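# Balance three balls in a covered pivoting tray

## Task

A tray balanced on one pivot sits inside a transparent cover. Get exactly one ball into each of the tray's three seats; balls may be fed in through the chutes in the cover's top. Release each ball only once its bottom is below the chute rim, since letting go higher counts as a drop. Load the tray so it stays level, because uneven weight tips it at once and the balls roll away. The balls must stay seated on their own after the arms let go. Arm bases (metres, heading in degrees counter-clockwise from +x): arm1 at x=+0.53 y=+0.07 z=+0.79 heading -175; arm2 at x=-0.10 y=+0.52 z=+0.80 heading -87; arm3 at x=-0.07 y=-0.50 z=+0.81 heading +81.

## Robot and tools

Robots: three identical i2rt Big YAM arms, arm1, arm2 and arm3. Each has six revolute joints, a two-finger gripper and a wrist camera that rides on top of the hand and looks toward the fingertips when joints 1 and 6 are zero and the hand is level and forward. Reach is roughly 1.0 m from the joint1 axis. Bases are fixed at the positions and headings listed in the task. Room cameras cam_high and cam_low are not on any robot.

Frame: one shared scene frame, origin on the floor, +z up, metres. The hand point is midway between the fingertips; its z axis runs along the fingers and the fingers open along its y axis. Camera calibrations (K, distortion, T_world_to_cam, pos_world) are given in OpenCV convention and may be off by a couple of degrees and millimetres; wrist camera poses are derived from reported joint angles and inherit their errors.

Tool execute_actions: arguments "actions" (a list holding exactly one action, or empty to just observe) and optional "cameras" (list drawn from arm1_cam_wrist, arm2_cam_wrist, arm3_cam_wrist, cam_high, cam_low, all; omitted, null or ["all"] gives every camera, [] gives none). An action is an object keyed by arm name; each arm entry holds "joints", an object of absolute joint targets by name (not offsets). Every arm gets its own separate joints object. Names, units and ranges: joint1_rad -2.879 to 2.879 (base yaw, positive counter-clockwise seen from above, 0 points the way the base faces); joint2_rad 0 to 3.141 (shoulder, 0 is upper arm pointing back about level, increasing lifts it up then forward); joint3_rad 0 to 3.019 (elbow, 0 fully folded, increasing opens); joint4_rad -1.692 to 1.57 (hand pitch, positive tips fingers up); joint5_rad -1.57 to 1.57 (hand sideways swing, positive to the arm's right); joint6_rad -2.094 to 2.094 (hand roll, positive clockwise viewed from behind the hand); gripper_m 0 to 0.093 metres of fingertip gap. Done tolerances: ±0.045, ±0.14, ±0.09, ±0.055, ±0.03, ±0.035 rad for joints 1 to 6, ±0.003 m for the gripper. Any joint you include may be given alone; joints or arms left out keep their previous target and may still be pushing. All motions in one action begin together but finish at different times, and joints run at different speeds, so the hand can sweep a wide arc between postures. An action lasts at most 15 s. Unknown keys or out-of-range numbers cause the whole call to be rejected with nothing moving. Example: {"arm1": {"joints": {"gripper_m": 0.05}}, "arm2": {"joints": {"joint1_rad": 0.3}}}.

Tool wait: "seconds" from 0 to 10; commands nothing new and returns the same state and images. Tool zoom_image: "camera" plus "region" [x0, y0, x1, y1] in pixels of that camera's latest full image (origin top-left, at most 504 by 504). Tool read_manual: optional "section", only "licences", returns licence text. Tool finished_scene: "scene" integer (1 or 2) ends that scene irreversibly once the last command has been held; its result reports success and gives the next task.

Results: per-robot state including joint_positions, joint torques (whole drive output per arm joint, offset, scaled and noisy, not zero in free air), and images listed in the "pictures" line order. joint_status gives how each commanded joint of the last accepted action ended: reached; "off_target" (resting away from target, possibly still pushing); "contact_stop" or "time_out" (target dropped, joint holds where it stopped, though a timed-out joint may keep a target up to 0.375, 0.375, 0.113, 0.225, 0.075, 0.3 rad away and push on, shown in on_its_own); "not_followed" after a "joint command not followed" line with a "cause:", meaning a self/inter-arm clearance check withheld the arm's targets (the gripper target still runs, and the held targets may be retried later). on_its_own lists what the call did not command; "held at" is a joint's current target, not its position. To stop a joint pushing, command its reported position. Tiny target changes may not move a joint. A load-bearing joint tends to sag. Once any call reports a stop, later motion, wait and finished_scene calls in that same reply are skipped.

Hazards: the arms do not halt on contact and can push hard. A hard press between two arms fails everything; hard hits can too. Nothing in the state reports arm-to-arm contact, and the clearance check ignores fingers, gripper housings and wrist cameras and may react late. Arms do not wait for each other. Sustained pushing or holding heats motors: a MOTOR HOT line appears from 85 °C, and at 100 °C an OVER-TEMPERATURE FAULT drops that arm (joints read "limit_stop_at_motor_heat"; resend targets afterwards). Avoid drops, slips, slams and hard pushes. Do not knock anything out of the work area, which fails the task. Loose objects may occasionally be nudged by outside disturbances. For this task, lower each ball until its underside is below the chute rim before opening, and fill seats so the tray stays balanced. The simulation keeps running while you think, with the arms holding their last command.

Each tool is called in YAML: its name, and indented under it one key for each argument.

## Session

execute_actions:
  actions: []
  cameras: ["cam_high","cam_low"]

Scene clock: 0.00 s.
Joint torques (N m, as the arm reports them, + toward a larger angle): no reading
Motor temperatures (°C, as the motors report them): arm1=[26 24 29 25 25 24] | arm2=[25 26 24 25 24 24] | arm3=[23 27 28 23 26 26]
arm1.joint_positions: joint1_rad=+0.382 joint2_rad=+0.610 joint3_rad=+1.445 joint4_rad=-1.580 joint5_rad=-0.225 joint6_rad=+0.743 gripper_m=+0.094
arm1.joint_status: not commanded
arm1.hand: x=+0.3751 y=-0.0523 z=+1.3082 quat_wxyz=(-0.312, -0.909, +0.079, +0.265) (m; scene frame)
arm2.joint_positions: joint1_rad=-0.190 joint2_rad=+0.565 joint3_rad=+1.471 joint4_rad=-1.400 joint5_rad=+0.264 joint6_rad=+0.810 gripper_m=+0.095
arm2.joint_status: not commanded
arm2.hand: x=-0.1727 y=+0.3443 z=+1.3830 quat_wxyz=(-0.414, -0.828, -0.197, +0.324) (m; scene frame)
arm3.joint_positions: joint1_rad=+0.687 joint2_rad=+0.631 joint3_rad=+1.677 joint4_rad=-1.306 joint5_rad=+0.037 joint6_rad=+0.221 gripper_m=+0.095
arm3.joint_status: not commanded
arm3.hand: x=-0.1640 y=-0.3360 z=+1.4847 quat_wxyz=(-0.262, +0.636, -0.476, -0.549) (m; scene frame)
pictures: cam_high, cam_low
Images, in order (width x height): cam_high 672x504, cam_low 672x504.

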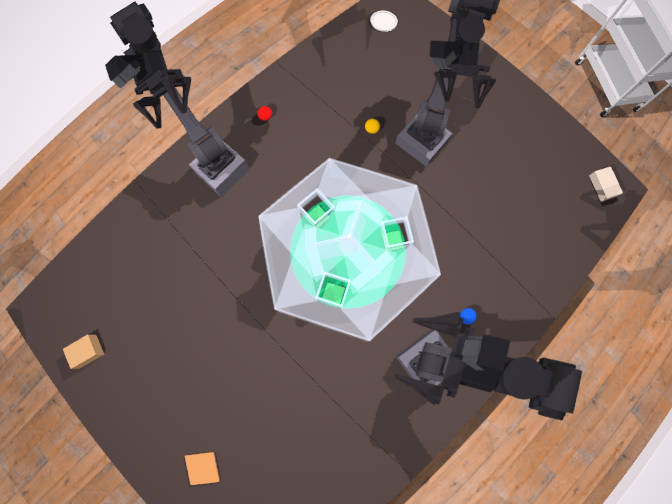

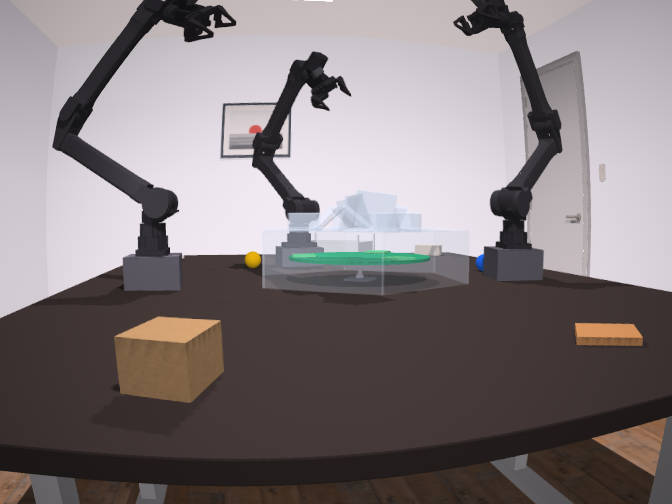

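execute_actions:
  actions:
    - {"arm1":{"joints":{"joint1_rad":-1.11,"joint5_rad":0,"joint6_rad":0}},"arm2":{"joints":{"joint1_rad":1.754,"joint5_rad":0,"joint6_rad":0}},"arm3":{"joints":{"joint1_rad":-1.40,"joint5_rad":0,"joint6_rad":0}}}
  cameras: []

execute_actions:
  actions:
    - {"arm1":{"joints":{"joint2_rad":0.99,"joint3_rad":0.515,"joint4_rad":-1.085}},"arm2":{"joints":{"joint2_rad":1.205,"joint3_rad":0.61,"joint4_rad":-0.952}},"arm3":{"joints":{"joint2_rad":1.056,"joint3_rad":0.479,"joint4_rad":-0.98}}}
  cameras: ["arm1_cam_wrist","arm2_cam_wrist","arm3_cam_wrist"]

Scene clock: 17.57 s.
Joint torques (N m, as the arm reports them, + toward a larger angle): arm1=[ 0.18  4.19  8.89  2.07  0.2  -0.01] | arm2=[-0.11  3.12  9.84  2.11  0.02 -0.17] | arm3=[-1.2   3.53  7.95  1.95  0.01 -0.23]
Motor temperatures (°C, as the motors report them): arm1=[26 24 31 25 25 24] | arm2=[25 26 26 25 24 24] | arm3=[23 27 30 23 26 26]
arm1.joint_positions: joint1_rad=-1.102 joint2_rad=+0.610 joint3_rad=+1.445 joint4_rad=-1.580 joint5_rad=-0.002 joint6_rad=+0.011 gripper_m=+0.094
arm1.joint_status: all done
arm1.hand: x=+0.4226 y=+0.2245 z=+1.3054 quat_wxyz=(+0.193, -0.801, +0.447, +0.349) (m; scene frame)
arm2.joint_positions: joint1_rad=+1.748 joint2_rad=+0.565 joint3_rad=+1.471 joint4_rad=-1.400 joint5_rad=+0.001 joint6_rad=+0.015 gripper_m=+0.095
arm2.joint_status: all done
arm2.hand: x=+0.0823 y=+0.5657 z=+1.3773 quat_wxyz=(-0.508, +0.097, -0.854, -0.059) (m; scene frame)
arm3.joint_positions: joint1_rad=-1.393 joint2_rad=+0.631 joint3_rad=+1.677 joint4_rad=-1.306 joint5_rad=+0.000 joint6_rad=+0.017 gripper_m=+0.095
arm3.joint_status: all done
arm3.hand: x=+0.1081 y=-0.4970 z=+1.4881 quat_wxyz=(-0.615, -0.001, -0.788, -0.011) (m; scene frame)
pictures: none
No camera images: the call's "cameras" was empty. Leave "cameras" out to get every camera's image.

Scene clock: 19.33 s.
Joint torques (N m, as the arm reports them, + toward a larger angle): arm1=[ 0.13 -3.65  8.22  0.98  0.2  -0.01] | arm2=[-0.22 -7.6   8.93  0.63  0.02 -0.16] | arm3=[-1.23 -2.99  7.92  0.08  0.01 -0.17]
Motor temperatures (°C, as the motors report them): arm1=[26 24 31 25 25 24] | arm2=[25 27 26 25 24 24] | arm3=[23 27 30 23 26 26]
arm1.joint_positions: joint1_rad=-1.102 joint2_rad=+1.005 joint3_rad=+0.509 joint4_rad=-1.097 joint5_rad=-0.002 joint6_rad=+0.011 gripper_m=+0.094
arm1.joint_status: all done
arm1.hand: x=+0.4160 y=+0.2404 z=+0.8449 quat_wxyz=(-0.004, -0.872, +0.489, -0.013) (m; scene frame)
arm2.joint_positions: joint1_rad=+1.748 joint2_rad=+1.221 joint3_rad=+0.603 joint4_rad=-0.963 joint5_rad=+0.001 joint6_rad=+0.015 gripper_m=+0.095
arm2.joint_status: all done
arm2.hand: x=+0.1530 y=+0.5772 z=+0.8447 quat_wxyz=(+0.007, +0.110, -0.994, +0.006) (m; scene frame)
arm3.joint_positions: joint1_rad=-1.393 joint2_rad=+1.056 joint3_rad=+0.480 joint4_rad=-0.984 joint5_rad=+0.000 joint6_rad=+0.017 gripper_m=+0.095
arm3.joint_status: all done
arm3.hand: x=+0.1492 y=-0.4950 z=+0.8521 quat_wxyz=(-0.012, +0.000, -1.000, -0.001) (m; scene frame)
pictures: arm1_cam_wrist, arm2_cam_wrist, arm3_cam_wrist
camera_calibration (this result's frames):
arm1_cam_wrist: T_world_to_cam=[[0.857394, 0.514631, -0.00542645, -0.473357], [0.410345, -0.67721, 0.61074, -0.516491], [0.310631, -0.525871, -0.791813, 0.787228], [0, 0, 0, 1]] pos_world=[0.373256, 0.307812, 0.93621]
arm2_cam_wrist: T_world_to_cam=[[0.222963, -0.97475, -0.0122235, 0.544143], [-0.779726, -0.185851, 0.597902, -0.272133], [-0.585077, -0.123779, -0.801476, 0.957476], [0, 0, 0, 1]] pos_world=[0.226684, 0.598343, 0.936754]
arm3_cam_wrist: T_world_to_cam=[[0.010655, -0.999911, -0.00804555, -0.482529], [-0.824237, -0.0133379, 0.566088, -0.360949], [-0.566145, 0.000599792, -0.824305, 0.908484], [0, 0, 0, 1]] pos_world=[0.221968, -0.487845, 0.949315]
Images, in order (width x height): arm1_cam_wrist 672x504, arm2_cam_wrist 672x504, arm3_cam_wrist 672x504.

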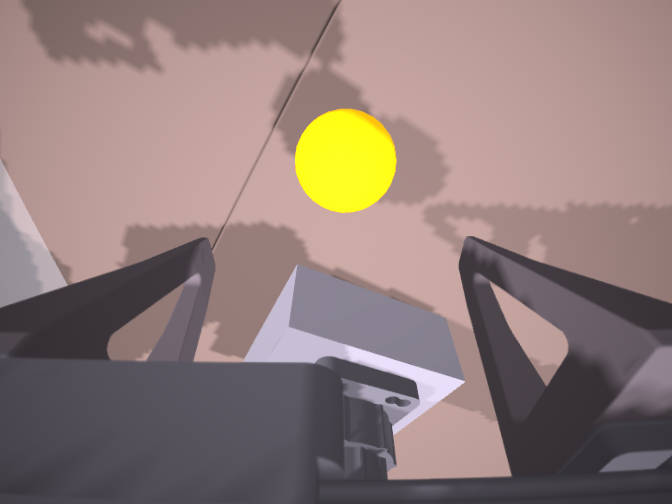

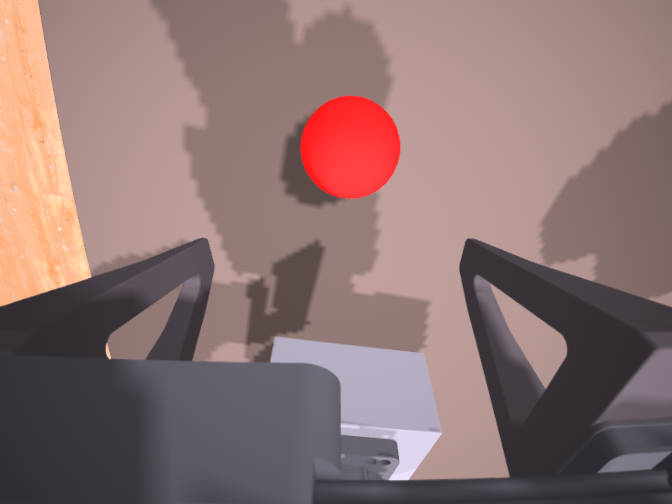

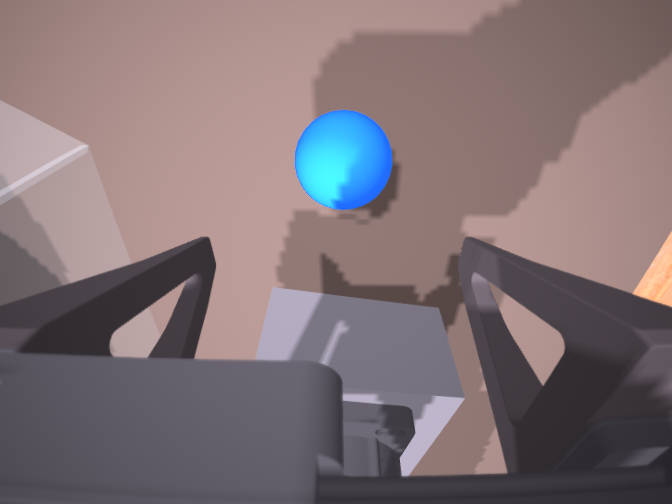

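execute_actions:
  actions:
    - {"arm1":{"joints":{"joint2_rad":1.265,"joint3_rad":0.36,"joint4_rad":-0.665}},"arm2":{"joints":{"joint2_rad":1.48,"joint3_rad":0.495,"joint4_rad":-0.525}},"arm3":{"joints":{"joint2_rad":1.40,"joint3_rad":0.352,"joint4_rad":-0.485}}}
  cameras: ["arm1_cam_wrist","arm2_cam_wrist","arm3_cam_wrist"]

Scene clock: 25.97 s.
Joint torques (N m, as the arm reports them, + toward a larger angle): arm1=[ 0.17 -2.92  6.27  0.97  0.2  -0.01] | arm2=[-0.18 -7.93  6.92  0.75  0.02 -0.16] | arm3=[-1.45 -4.78  4.88  0.5   0.   -0.15]
Motor temperatures (°C, as the motors report them): arm1=[26 24 31 25 25 24] | arm2=[25 27 26 25 24 24] | arm3=[23 27 30 23 26 26]
arm1.joint_positions: joint1_rad=-1.102 joint2_rad=+1.259 joint3_rad=+0.348 joint4_rad=-0.677 joint5_rad=-0.002 joint6_rad=+0.011 gripper_m=+0.094
arm1.joint_status: all done
arm1.hand: x=+0.4200 y=+0.2350 z=+0.7501 quat_wxyz=(-0.003, -0.872, +0.489, -0.011) (m; scene frame)
arm2.joint_positions: joint1_rad=+1.748 joint2_rad=+1.485 joint3_rad=+0.482 joint4_rad=-0.537 joint5_rad=+0.001 joint6_rad=+0.015 gripper_m=+0.095
arm2.joint_status: all done
arm2.hand: x=+0.1582 y=+0.5775 z=+0.7482 quat_wxyz=(-0.014, +0.110, -0.994, +0.004) (m; scene frame)
arm3.joint_positions: joint1_rad=-1.393 joint2_rad=+1.400 joint3_rad=+0.351 joint4_rad=-0.502 joint5_rad=+0.000 joint6_rad=+0.017 gripper_m=+0.095
arm3.joint_status: all done
arm3.hand: x=+0.1528 y=-0.4947 z=+0.7508 quat_wxyz=(-0.017, +0.000, -1.000, -0.001) (m; scene frame)
pictures: arm1_cam_wrist, arm2_cam_wrist, arm3_cam_wrist
camera_calibration (this result's frames):
arm1_cam_wrist: T_world_to_cam=[[0.857362, 0.514684, -0.00552696, -0.474502], [0.412093, -0.679952, 0.606503, -0.460872], [0.308399, -0.52227, -0.795062, 0.710557], [0, 0, 0, 1]] pos_world=[0.377606, 0.30195, 0.841835]
arm2_cam_wrist: T_world_to_cam=[[0.223863, -0.974539, -0.0126185, 0.542101], [-0.803146, -0.191795, 0.564067, -0.177938], [-0.552125, -0.116139, -0.825633, 0.891655], [0, 0, 0, 1]] pos_world=[0.228039, 0.597727, 0.843389]
arm3_cam_wrist: T_world_to_cam=[[0.0107052, -0.99991, -0.00809236, -0.483085], [-0.828958, -0.0134002, 0.55915, -0.294728], [-0.559208, 0.000722426, -0.829027, 0.829532], [0, 0, 0, 1]] pos_world=[0.224735, -0.48759, 0.848592]
Images, in order (width x height): arm1_cam_wrist 672x504, arm2_cam_wrist 672x504, arm3_cam_wrist 672x504.

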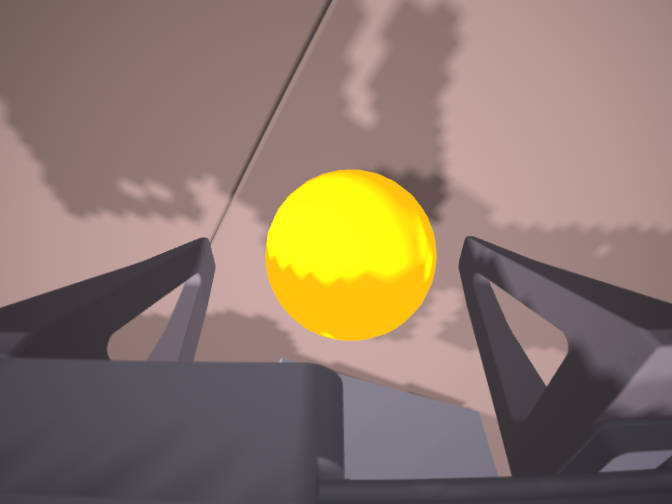

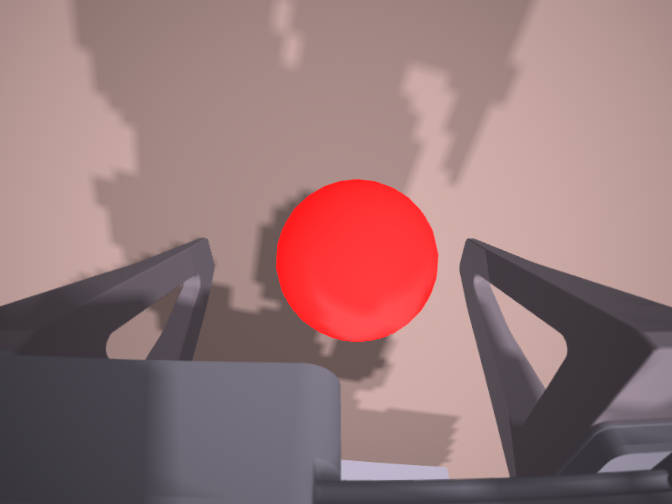

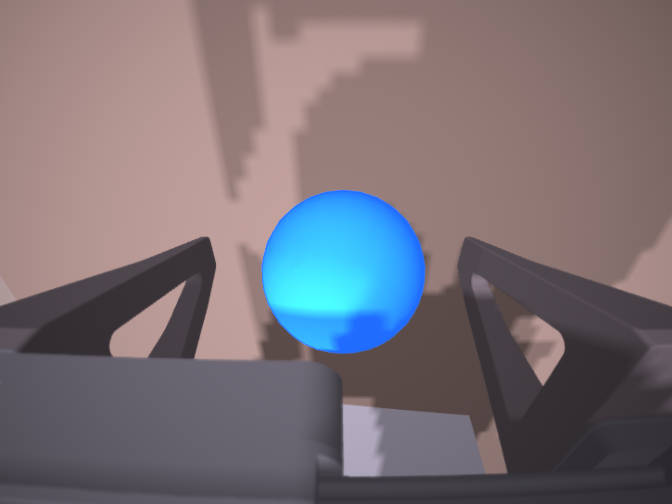

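execute_actions:
  actions:
    - {"arm1":{"joints":{"gripper_m":0.042}},"arm2":{"joints":{"gripper_m":0.042}},"arm3":{"joints":{"gripper_m":0.042}}}
  cameras: []

execute_actions:
  actions:
    - {"arm1":{"joints":{"joint2_rad":0.99,"joint3_rad":0.96,"joint4_rad":-1.52}},"arm2":{"joints":{"joint2_rad":0.99,"joint3_rad":0.96,"joint4_rad":-1.52}},"arm3":{"joints":{"joint2_rad":0.99,"joint3_rad":0.98,"joint4_rad":-1.52}}}
  cameras: []

execute_actions:
  actions:
    - {"arm1":{"joints":{"joint1_rad":0.375}},"arm2":{"joints":{"joint1_rad":0.218}},"arm3":{"joints":{"joint1_rad":0.32}}}
  cameras: []

execute_actions:
  actions:
    - {"arm1":{"joints":{"joint2_rad":1.477,"joint3_rad":1.35,"joint4_rad":-1.414}},"arm2":{"joints":{"joint2_rad":1.45,"joint3_rad":1.295,"joint4_rad":-1.365}},"arm3":{"joints":{"joint2_rad":1.36,"joint3_rad":1.215,"joint4_rad":-1.345}}}

Scene clock: 42.57 s.
Joint torques (N m, as the arm reports them, + toward a larger angle): arm1=[ 0.16 -2.84  6.24  0.93  0.18 -0.01] | arm2=[-0.21 -7.99  7.    0.77  0.03 -0.16] | arm3=[-1.42 -5.22  4.99  0.58 -0.03 -0.18]
Motor temperatures (°C, as the motors report them): arm1=[26 24 31 25 25 24] | arm2=[25 27 26 25 24 24] | arm3=[23 28 30 23 26 26]
arm1.joint_positions: joint1_rad=-1.103 joint2_rad=+1.259 joint3_rad=+0.348 joint4_rad=-0.677 joint5_rad=-0.001 joint6_rad=+0.010 gripper_m=+0.055
arm1.joint_status: gripper_m off_target (ended at +0.055, target +0.042)
arm1.hand: x=+0.4201 y=+0.2351 z=+0.7501 quat_wxyz=(-0.003, -0.872, +0.489, -0.010) (m; scene frame)
arm2.joint_positions: joint1_rad=+1.749 joint2_rad=+1.485 joint3_rad=+0.482 joint4_rad=-0.537 joint5_rad=+0.001 joint6_rad=+0.014 gripper_m=+0.055
arm2.joint_status: gripper_m off_target (ended at +0.055, target +0.042)
arm2.hand: x=+0.1582 y=+0.5777 z=+0.7482 quat_wxyz=(-0.014, +0.110, -0.994, +0.004) (m; scene frame)
arm3.joint_positions: joint1_rad=-1.393 joint2_rad=+1.400 joint3_rad=+0.351 joint4_rad=-0.502 joint5_rad=+0.000 joint6_rad=+0.016 gripper_m=+0.056
arm3.joint_status: gripper_m off_target (ended at +0.056, target +0.042)
arm3.hand: x=+0.1529 y=-0.4948 z=+0.7508 quat_wxyz=(-0.017, +0.000, -1.000, -0.001) (m; scene frame)
pictures: none
No camera images: the call's "cameras" was empty. Leave "cameras" out to get every camera's image.

Scene clock: 44.13 s.
Joint torques (N m, as the arm reports them, + toward a larger angle): arm1=[ 0.11 -3.63 12.92 -0.11  0.19  0.  ] | arm2=[-0.16 -4.73 12.44 -0.27  0.04 -0.15] | arm3=[-1.61 -4.04 14.46 -0.87  0.01 -0.12]
Motor temperatures (°C, as the motors report them): arm1=[26 24 31 25 25 24] | arm2=[25 27 26 25 24 24] | arm3=[23 28 30 23 26 26]
arm1.joint_positions: joint1_rad=-1.103 joint2_rad=+0.991 joint3_rad=+0.907 joint4_rad=-1.509 joint5_rad=-0.001 joint6_rad=+0.010 gripper_m=+0.055
arm1.joint_status: all done
arm1.hand: x=+0.3939 y=+0.2742 z=+0.9923 quat_wxyz=(-0.004, -0.872, +0.489, -0.013) (m; scene frame)
arm2.joint_positions: joint1_rad=+1.749 joint2_rad=+0.990 joint3_rad=+0.933 joint4_rad=-1.512 joint5_rad=+0.001 joint6_rad=+0.014 gripper_m=+0.055
arm2.joint_status: all done
arm2.hand: x=+0.1418 y=+0.5764 z=+1.0190 quat_wxyz=(+0.001, +0.110, -0.994, +0.006) (m; scene frame)
arm3.joint_positions: joint1_rad=-1.393 joint2_rad=+0.989 joint3_rad=+0.921 joint4_rad=-1.506 joint5_rad=+0.000 joint6_rad=+0.016 gripper_m=+0.056
arm3.joint_status: all done
arm3.hand: x=+0.1804 y=-0.4949 z=+1.0254 quat_wxyz=(-0.006, +0.000, -1.000, -0.001) (m; scene frame)
pictures: none
No camera images: the call's "cameras" was empty. Leave "cameras" out to get every camera's image.

Scene clock: 45.97 s.
Joint torques (N m, as the arm reports them, + toward a larger angle): arm1=[ 1.01 -3.67 12.91 -0.14  0.14  0.01] | arm2=[-0.8  -4.49 12.42 -0.25  0.07 -0.15] | arm3=[-0.97 -4.29 14.37 -0.8   0.06 -0.12]
Motor temperatures (°C, as the motors report them): arm1=[26 24 31 25 25 24] | arm2=[25 27 26 25 24 24] | arm3=[23 28 31 23 26 26]
arm1.joint_positions: joint1_rad=+0.371 joint2_rad=+0.991 joint3_rad=+0.907 joint4_rad=-1.509 joint5_rad=+0.000 joint6_rad=+0.009 gripper_m=+0.055
arm1.joint_status: all done
arm1.hand: x=+0.3037 y=-0.0441 z=+0.9918 quat_wxyz=(+0.001, -0.974, -0.225, -0.015) (m; scene frame)
arm2.joint_positions: joint1_rad=+0.221 joint2_rad=+0.990 joint3_rad=+0.933 joint4_rad=-1.512 joint5_rad=+0.000 joint6_rad=+0.013 gripper_m=+0.055
arm2.joint_status: all done
arm2.hand: x=-0.0352 y=+0.2751 z=+1.0226 quat_wxyz=(-0.003, -0.608, -0.794, +0.005) (m; scene frame)
arm3.joint_positions: joint1_rad=+0.317 joint2_rad=+0.991 joint3_rad=+0.921 joint4_rad=-1.506 joint5_rad=-0.001 joint6_rad=+0.015 gripper_m=+0.056
arm3.joint_status: all done
arm3.hand: x=-0.1090 y=-0.2503 z=+1.0215 quat_wxyz=(-0.004, +0.755, -0.656, +0.006) (m; scene frame)
pictures: none
No camera images: the call's "cameras" was empty. Leave "cameras" out to get every camera's image.

Scene clock: 47.30 s.
Joint torques (N m, as the arm reports them, + toward a larger angle): arm1=[  1.11 -12.64  12.8    0.49   0.14   0.01] | arm2=[ -0.75 -13.44  14.55   0.17   0.08  -0.15] | arm3=[ -1.23 -10.44  13.45  -0.21   0.02  -0.15]
Motor temperatures (°C, as the motors report them): arm1=[26 24 32 25 25 24] | arm2=[25 27 27 25 24 24] | arm3=[23 28 31 23 26 26]
arm1.joint_positions: joint1_rad=+0.371 joint2_rad=+1.483 joint3_rad=+1.296 joint4_rad=-1.417 joint5_rad=+0.000 joint6_rad=+0.009 gripper_m=+0.055
arm1.joint_status: all done
arm1.hand: x=+0.1451 y=-0.1231 z=+0.9812 quat_wxyz=(+0.002, -0.974, -0.225, -0.020) (m; scene frame)
arm2.joint_positions: joint1_rad=+0.221 joint2_rad=+1.472 joint3_rad=+1.240 joint4_rad=-1.367 joint5_rad=+0.000 joint6_rad=+0.013 gripper_m=+0.055
arm2.joint_status: all done
arm2.hand: x=+0.0098 y=+0.1166 z=+0.9880 quat_wxyz=(+0.009, -0.608, -0.794, -0.003) (m; scene frame)
arm3.joint_positions: joint1_rad=+0.317 joint2_rad=+1.385 joint3_rad=+1.166 joint4_rad=-1.351 joint5_rad=-0.001 joint6_rad=+0.015 gripper_m=+0.056
arm3.joint_status: all done
arm3.hand: x=-0.1304 y=-0.1113 z=+0.9957 quat_wxyz=(-0.005, +0.755, -0.656, +0.004) (m; scene frame)
pictures: arm1_cam_wrist, arm2_cam_wrist, arm3_cam_wrist, cam_high, cam_low
camera_calibration (this result's frames):
arm1_cam_wrist: T_world_to_cam=[[-0.429918, 0.902757, -0.0141503, 0.189796], [0.70421, 0.345091, 0.620484, -0.661174], [0.565029, 0.256793, -0.784092, 0.840021], [0, 0, 0, 1]] pos_world=[0.0725655, -0.158885, 1.07159]
arm2_cam_wrist: T_world_to_cam=[[-0.963815, -0.265955, -0.0181366, 0.0636471], [-0.223165, 0.767786, 0.600585, -0.674432], [-0.145804, 0.5829, -0.799355, 0.842678], [0, 0, 0, 1]] pos_world=[0.0337001, 0.0435503, 1.07981]
arm3_cam_wrist: T_world_to_cam=[[0.988593, 0.150424, 0.00756214, 0.145307], [0.117535, -0.801895, 0.58579, -0.652183], [0.0941808, -0.578219, -0.810428, 0.876182], [0, 0, 0, 1]] pos_world=[-0.149514, -0.038215, 1.09103]
Images, in order (width x height): arm1_cam_wrist 672x504, arm2_cam_wrist 672x504, arm3_cam_wrist 672x504, cam_high 672x504, cam_low 672x504.

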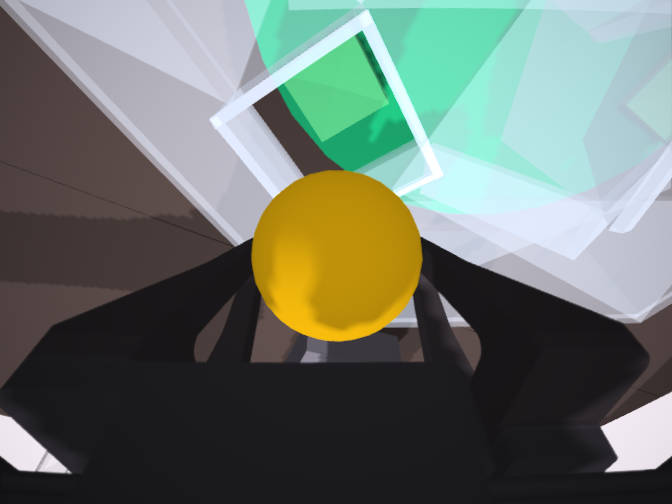

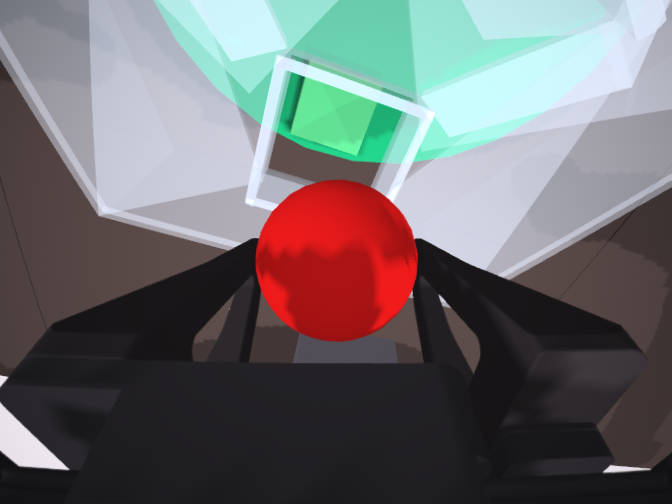

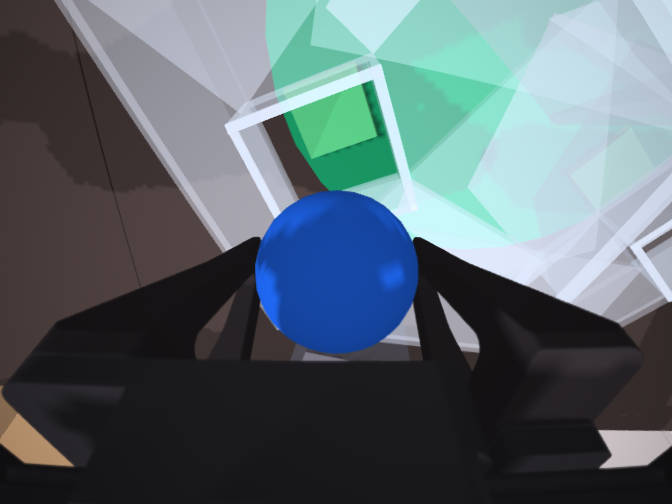

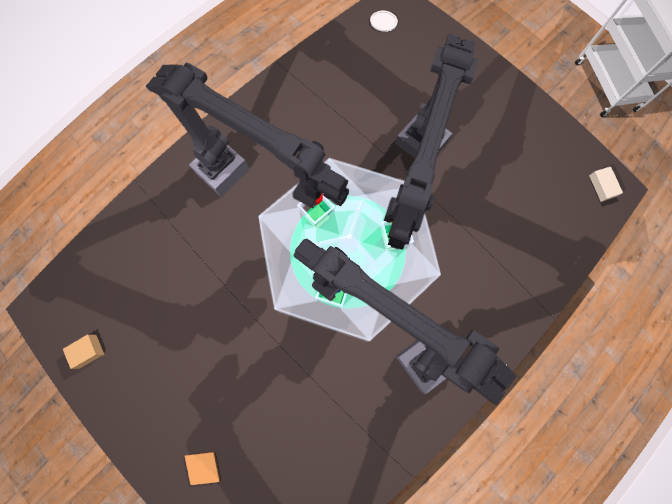

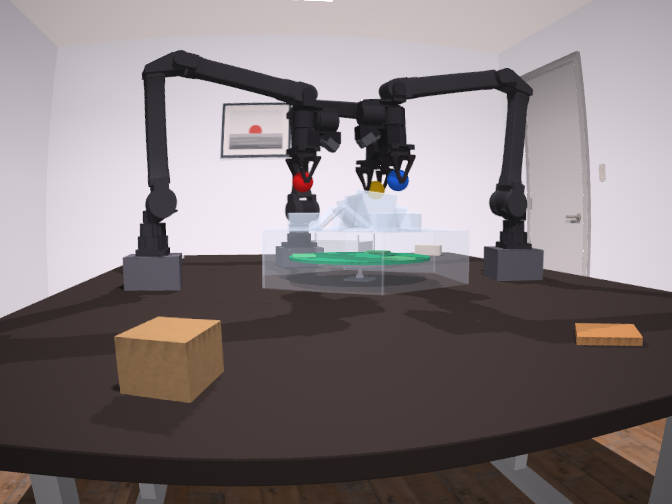

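execute_actions:
  actions:
    - {"arm1":{"joints":{"joint1_rad":0.39,"joint2_rad":1.538,"joint3_rad":1.204,"joint4_rad":-1.204}},"arm2":{"joints":{"joint2_rad":1.498,"joint3_rad":1.118,"joint4_rad":-1.14}},"arm3":{"joints":{"joint1_rad":0.337,"joint2_rad":1.43,"joint3_rad":1.015,"joint4_rad":-1.118}}}

zoom_image:
  camera: "cam_low"
  region: [270, 170, 440, 250]

Scene clock: 63.10 s.
Joint torques (N m, as the arm reports them, + toward a larger angle): arm1=[  1.47 -12.24   9.53   1.     0.14   0.01] | arm2=[ -0.78 -12.94  11.5    0.69   0.07  -0.15] | arm3=[ -0.88 -10.49   8.93   0.52   0.02  -0.14]
Motor temperatures (°C, as the motors report them): arm1=[26 24 34 25 25 24] | arm2=[25 27 29 25 24 24] | arm3=[23 28 34 23 26 26]
arm1.joint_positions: joint1_rad=+0.381 joint2_rad=+1.537 joint3_rad=+1.187 joint4_rad=-1.216 joint5_rad=+0.000 joint6_rad=+0.009 gripper_m=+0.055
arm1.joint_status: all done
arm1.hand: x=+0.1355 y=-0.1332 z=+0.9185 quat_wxyz=(-0.002, -0.973, -0.230, -0.001) (m; scene frame)
arm2.joint_positions: joint1_rad=+0.221 joint2_rad=+1.513 joint3_rad=+1.094 joint4_rad=-1.151 joint5_rad=+0.000 joint6_rad=+0.013 gripper_m=+0.055
arm2.joint_status: all done
arm2.hand: x=+0.0096 y=+0.1161 z=+0.9186 quat_wxyz=(-0.003, -0.608, -0.794, +0.005) (m; scene frame)
arm3.joint_positions: joint1_rad=+0.330 joint2_rad=+1.449 joint3_rad=+1.008 joint4_rad=-1.134 joint5_rad=-0.001 joint6_rad=+0.015 gripper_m=+0.056
arm3.joint_status: all done
arm3.hand: x=-0.1337 y=-0.1161 z=+0.9150 quat_wxyz=(-0.004, +0.759, -0.651, +0.006) (m; scene frame)
pictures: arm1_cam_wrist, arm2_cam_wrist, arm3_cam_wrist, cam_high, cam_low
camera_calibration (this result's frames):
arm1_cam_wrist: T_world_to_cam=[[-0.439551, 0.898095, -0.014875, 0.195234], [0.721243, 0.362768, 0.590092, -0.584007], [0.535354, 0.248647, -0.807199, 0.823072], [0, 0, 0, 1]] pos_world=[0.0663906, -0.168134, 1.01191]
arm2_cam_wrist: T_world_to_cam=[[-0.963633, -0.266596, -0.0183712, 0.0623332], [-0.227898, 0.783961, 0.577467, -0.612999], [-0.139548, 0.560653, -0.816208, 0.805537], [0, 0, 0, 1]] pos_world=[0.0327764, 0.045559, 1.01262]
arm3_cam_wrist: T_world_to_cam=[[0.986567, 0.163197, 0.00720453, 0.151389], [0.127541, -0.797074, 0.59026, -0.610488], [0.102071, -0.581413, -0.807181, 0.806068], [0, 0, 0, 1]] pos_world=[-0.15377, -0.0426523, 1.0099]
Images, in order (width x height): arm1_cam_wrist 672x504, arm2_cam_wrist 672x504, arm3_cam_wrist 672x504, cam_high 672x504, cam_low 672x504.

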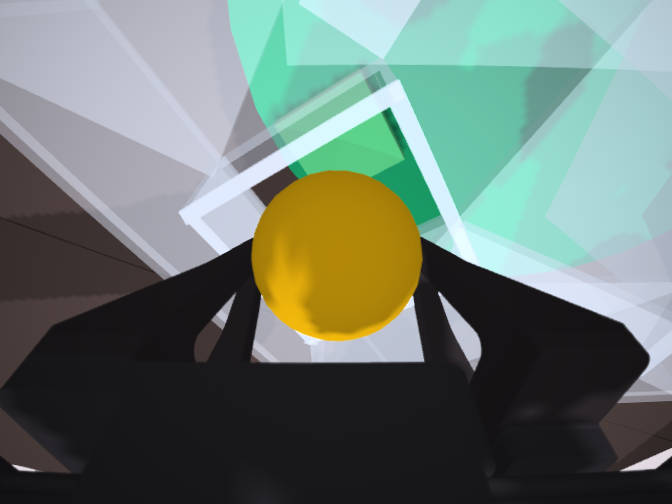

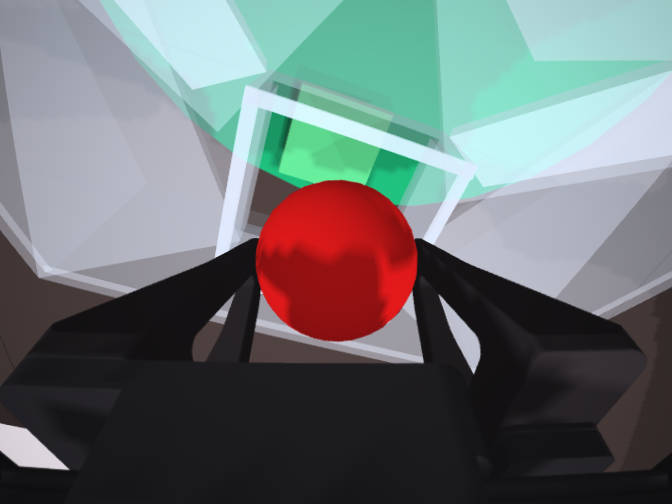

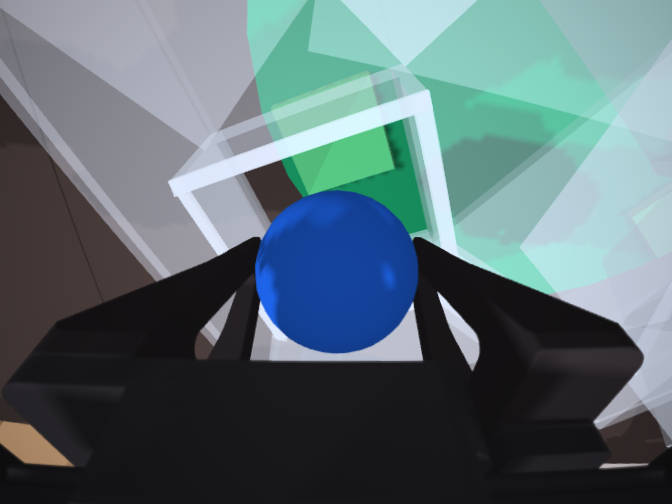

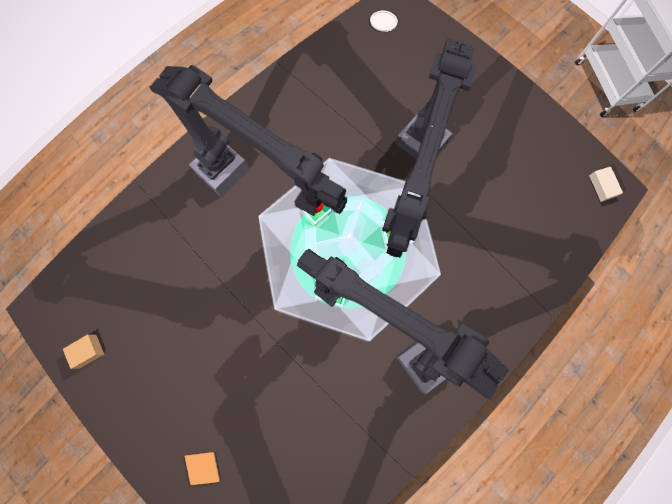

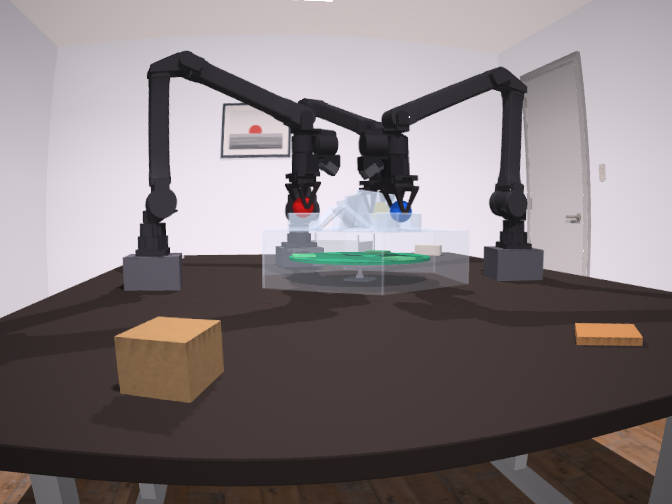

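Region (270, 170, 440, 250) of cam_low's 672x504 image, scaled by 2.965, with more detail than that image has; it fills the top 237 rows of this view, and the rest is white.

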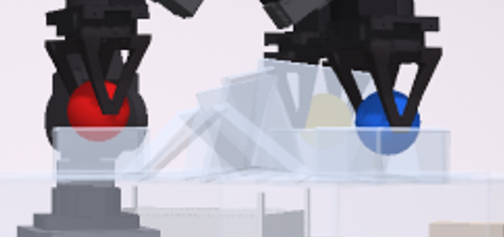

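All three balls are inside their chutes, so I'm releasing them together.

execute_actions:
  actions:
    - {"arm1":{"joints":{"gripper_m":0.062}},"arm2":{"joints":{"gripper_m":0.062}},"arm3":{"joints":{"gripper_m":0.062}}}
  cameras: []

execute_actions:
  actions:
    - {"arm1":{"joints":{"joint2_rad":1.38}},"arm2":{"joints":{"joint2_rad":1.35}},"arm3":{"joints":{"joint2_rad":1.28}}}
  cameras: ["cam_high","cam_low"]

Scene clock: 68.43 s.
Joint torques (N m, as the arm reports them, + toward a larger angle): arm1=[  1.41 -12.4    9.61   0.98   0.15   0.  ] | arm2=[ -0.83 -12.5   11.48   0.68   0.07  -0.15] | arm3=[ -0.71 -10.5    8.89   0.39   0.02  -0.12]
Motor temperatures (°C, as the motors report them): arm1=[26 24 34 25 25 24] | arm2=[25 27 29 25 24 24] | arm3=[23 28 34 23 26 26]
arm1.joint_positions: joint1_rad=+0.381 joint2_rad=+1.537 joint3_rad=+1.187 joint4_rad=-1.216 joint5_rad=+0.000 joint6_rad=+0.009 gripper_m=+0.062
arm1.joint_status: all done
arm1.hand: x=+0.1355 y=-0.1332 z=+0.9185 quat_wxyz=(-0.002, -0.973, -0.230, -0.001) (m; scene frame)
arm2.joint_positions: joint1_rad=+0.221 joint2_rad=+1.513 joint3_rad=+1.094 joint4_rad=-1.151 joint5_rad=+0.000 joint6_rad=+0.013 gripper_m=+0.062
arm2.joint_status: all done
arm2.hand: x=+0.0096 y=+0.1161 z=+0.9186 quat_wxyz=(-0.003, -0.608, -0.794, +0.005) (m; scene frame)
arm3.joint_positions: joint1_rad=+0.330 joint2_rad=+1.448 joint3_rad=+1.008 joint4_rad=-1.134 joint5_rad=-0.001 joint6_rad=+0.015 gripper_m=+0.062
arm3.joint_status: all done
arm3.hand: x=-0.1337 y=-0.1160 z=+0.9154 quat_wxyz=(-0.004, +0.759, -0.651, +0.006) (m; scene frame)
pictures: none
No camera images: the call's "cameras" was empty. Leave "cameras" out to get every camera's image.

Scene clock: 69.57 s.
Joint torques (N m, as the arm reports them, + toward a larger angle): arm1=[ 1.4  -9.13 10.29  1.35  0.15  0.01] | arm2=[-0.76 -8.94 12.24  1.03  0.08 -0.15] | arm3=[-0.57 -6.91 10.11  0.67  0.12 -0.17]
Motor temperatures (°C, as the motors report them): arm1=[26 24 33 25 25 24] | arm2=[25 27 29 25 24 24] | arm3=[23 28 34 23 26 26]
arm1.joint_positions: joint1_rad=+0.381 joint2_rad=+1.364 joint3_rad=+1.187 joint4_rad=-1.216 joint5_rad=+0.000 joint6_rad=+0.009 gripper_m=+0.062
arm1.joint_status: all done
arm1.hand: x=+0.1410 y=-0.1300 z=+0.9897 quat_wxyz=(-0.023, -0.970, -0.229, +0.083) (m; scene frame)
arm2.joint_positions: joint1_rad=+0.221 joint2_rad=+1.343 joint3_rad=+1.094 joint4_rad=-1.151 joint5_rad=+0.000 joint6_rad=+0.013 gripper_m=+0.062
arm2.joint_status: all done
arm2.hand: x=+0.0090 y=+0.1191 z=+0.9859 quat_wxyz=(-0.071, -0.605, -0.791, +0.056) (m; scene frame)
arm3.joint_positions: joint1_rad=+0.330 joint2_rad=+1.272 joint3_rad=+1.008 joint4_rad=-1.134 joint5_rad=-0.001 joint6_rad=+0.015 gripper_m=+0.062
arm3.joint_status: all done
arm3.hand: x=-0.1344 y=-0.1175 z=+0.9800 quat_wxyz=(-0.060, +0.757, -0.648, -0.062) (m; scene frame)
pictures: cam_high, cam_low
Images, in order (width x height): cam_high 672x504, cam_low 672x504.

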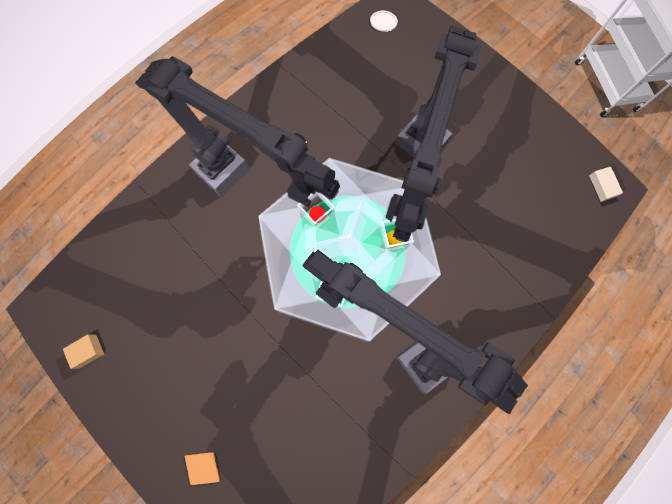

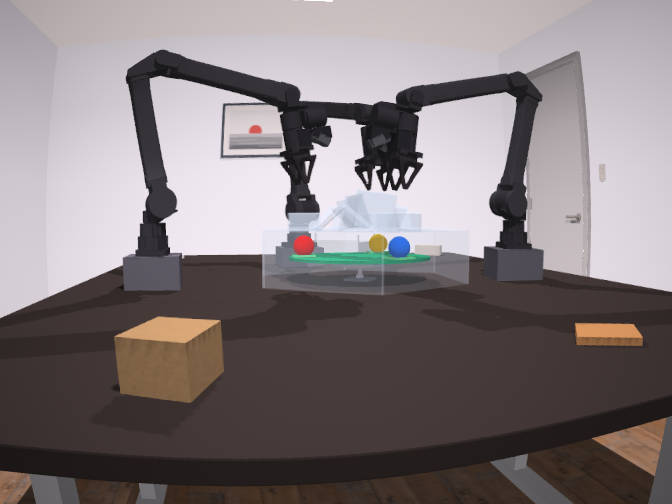

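finished_scene:
  scene: 2

The scene is finished: the task was done.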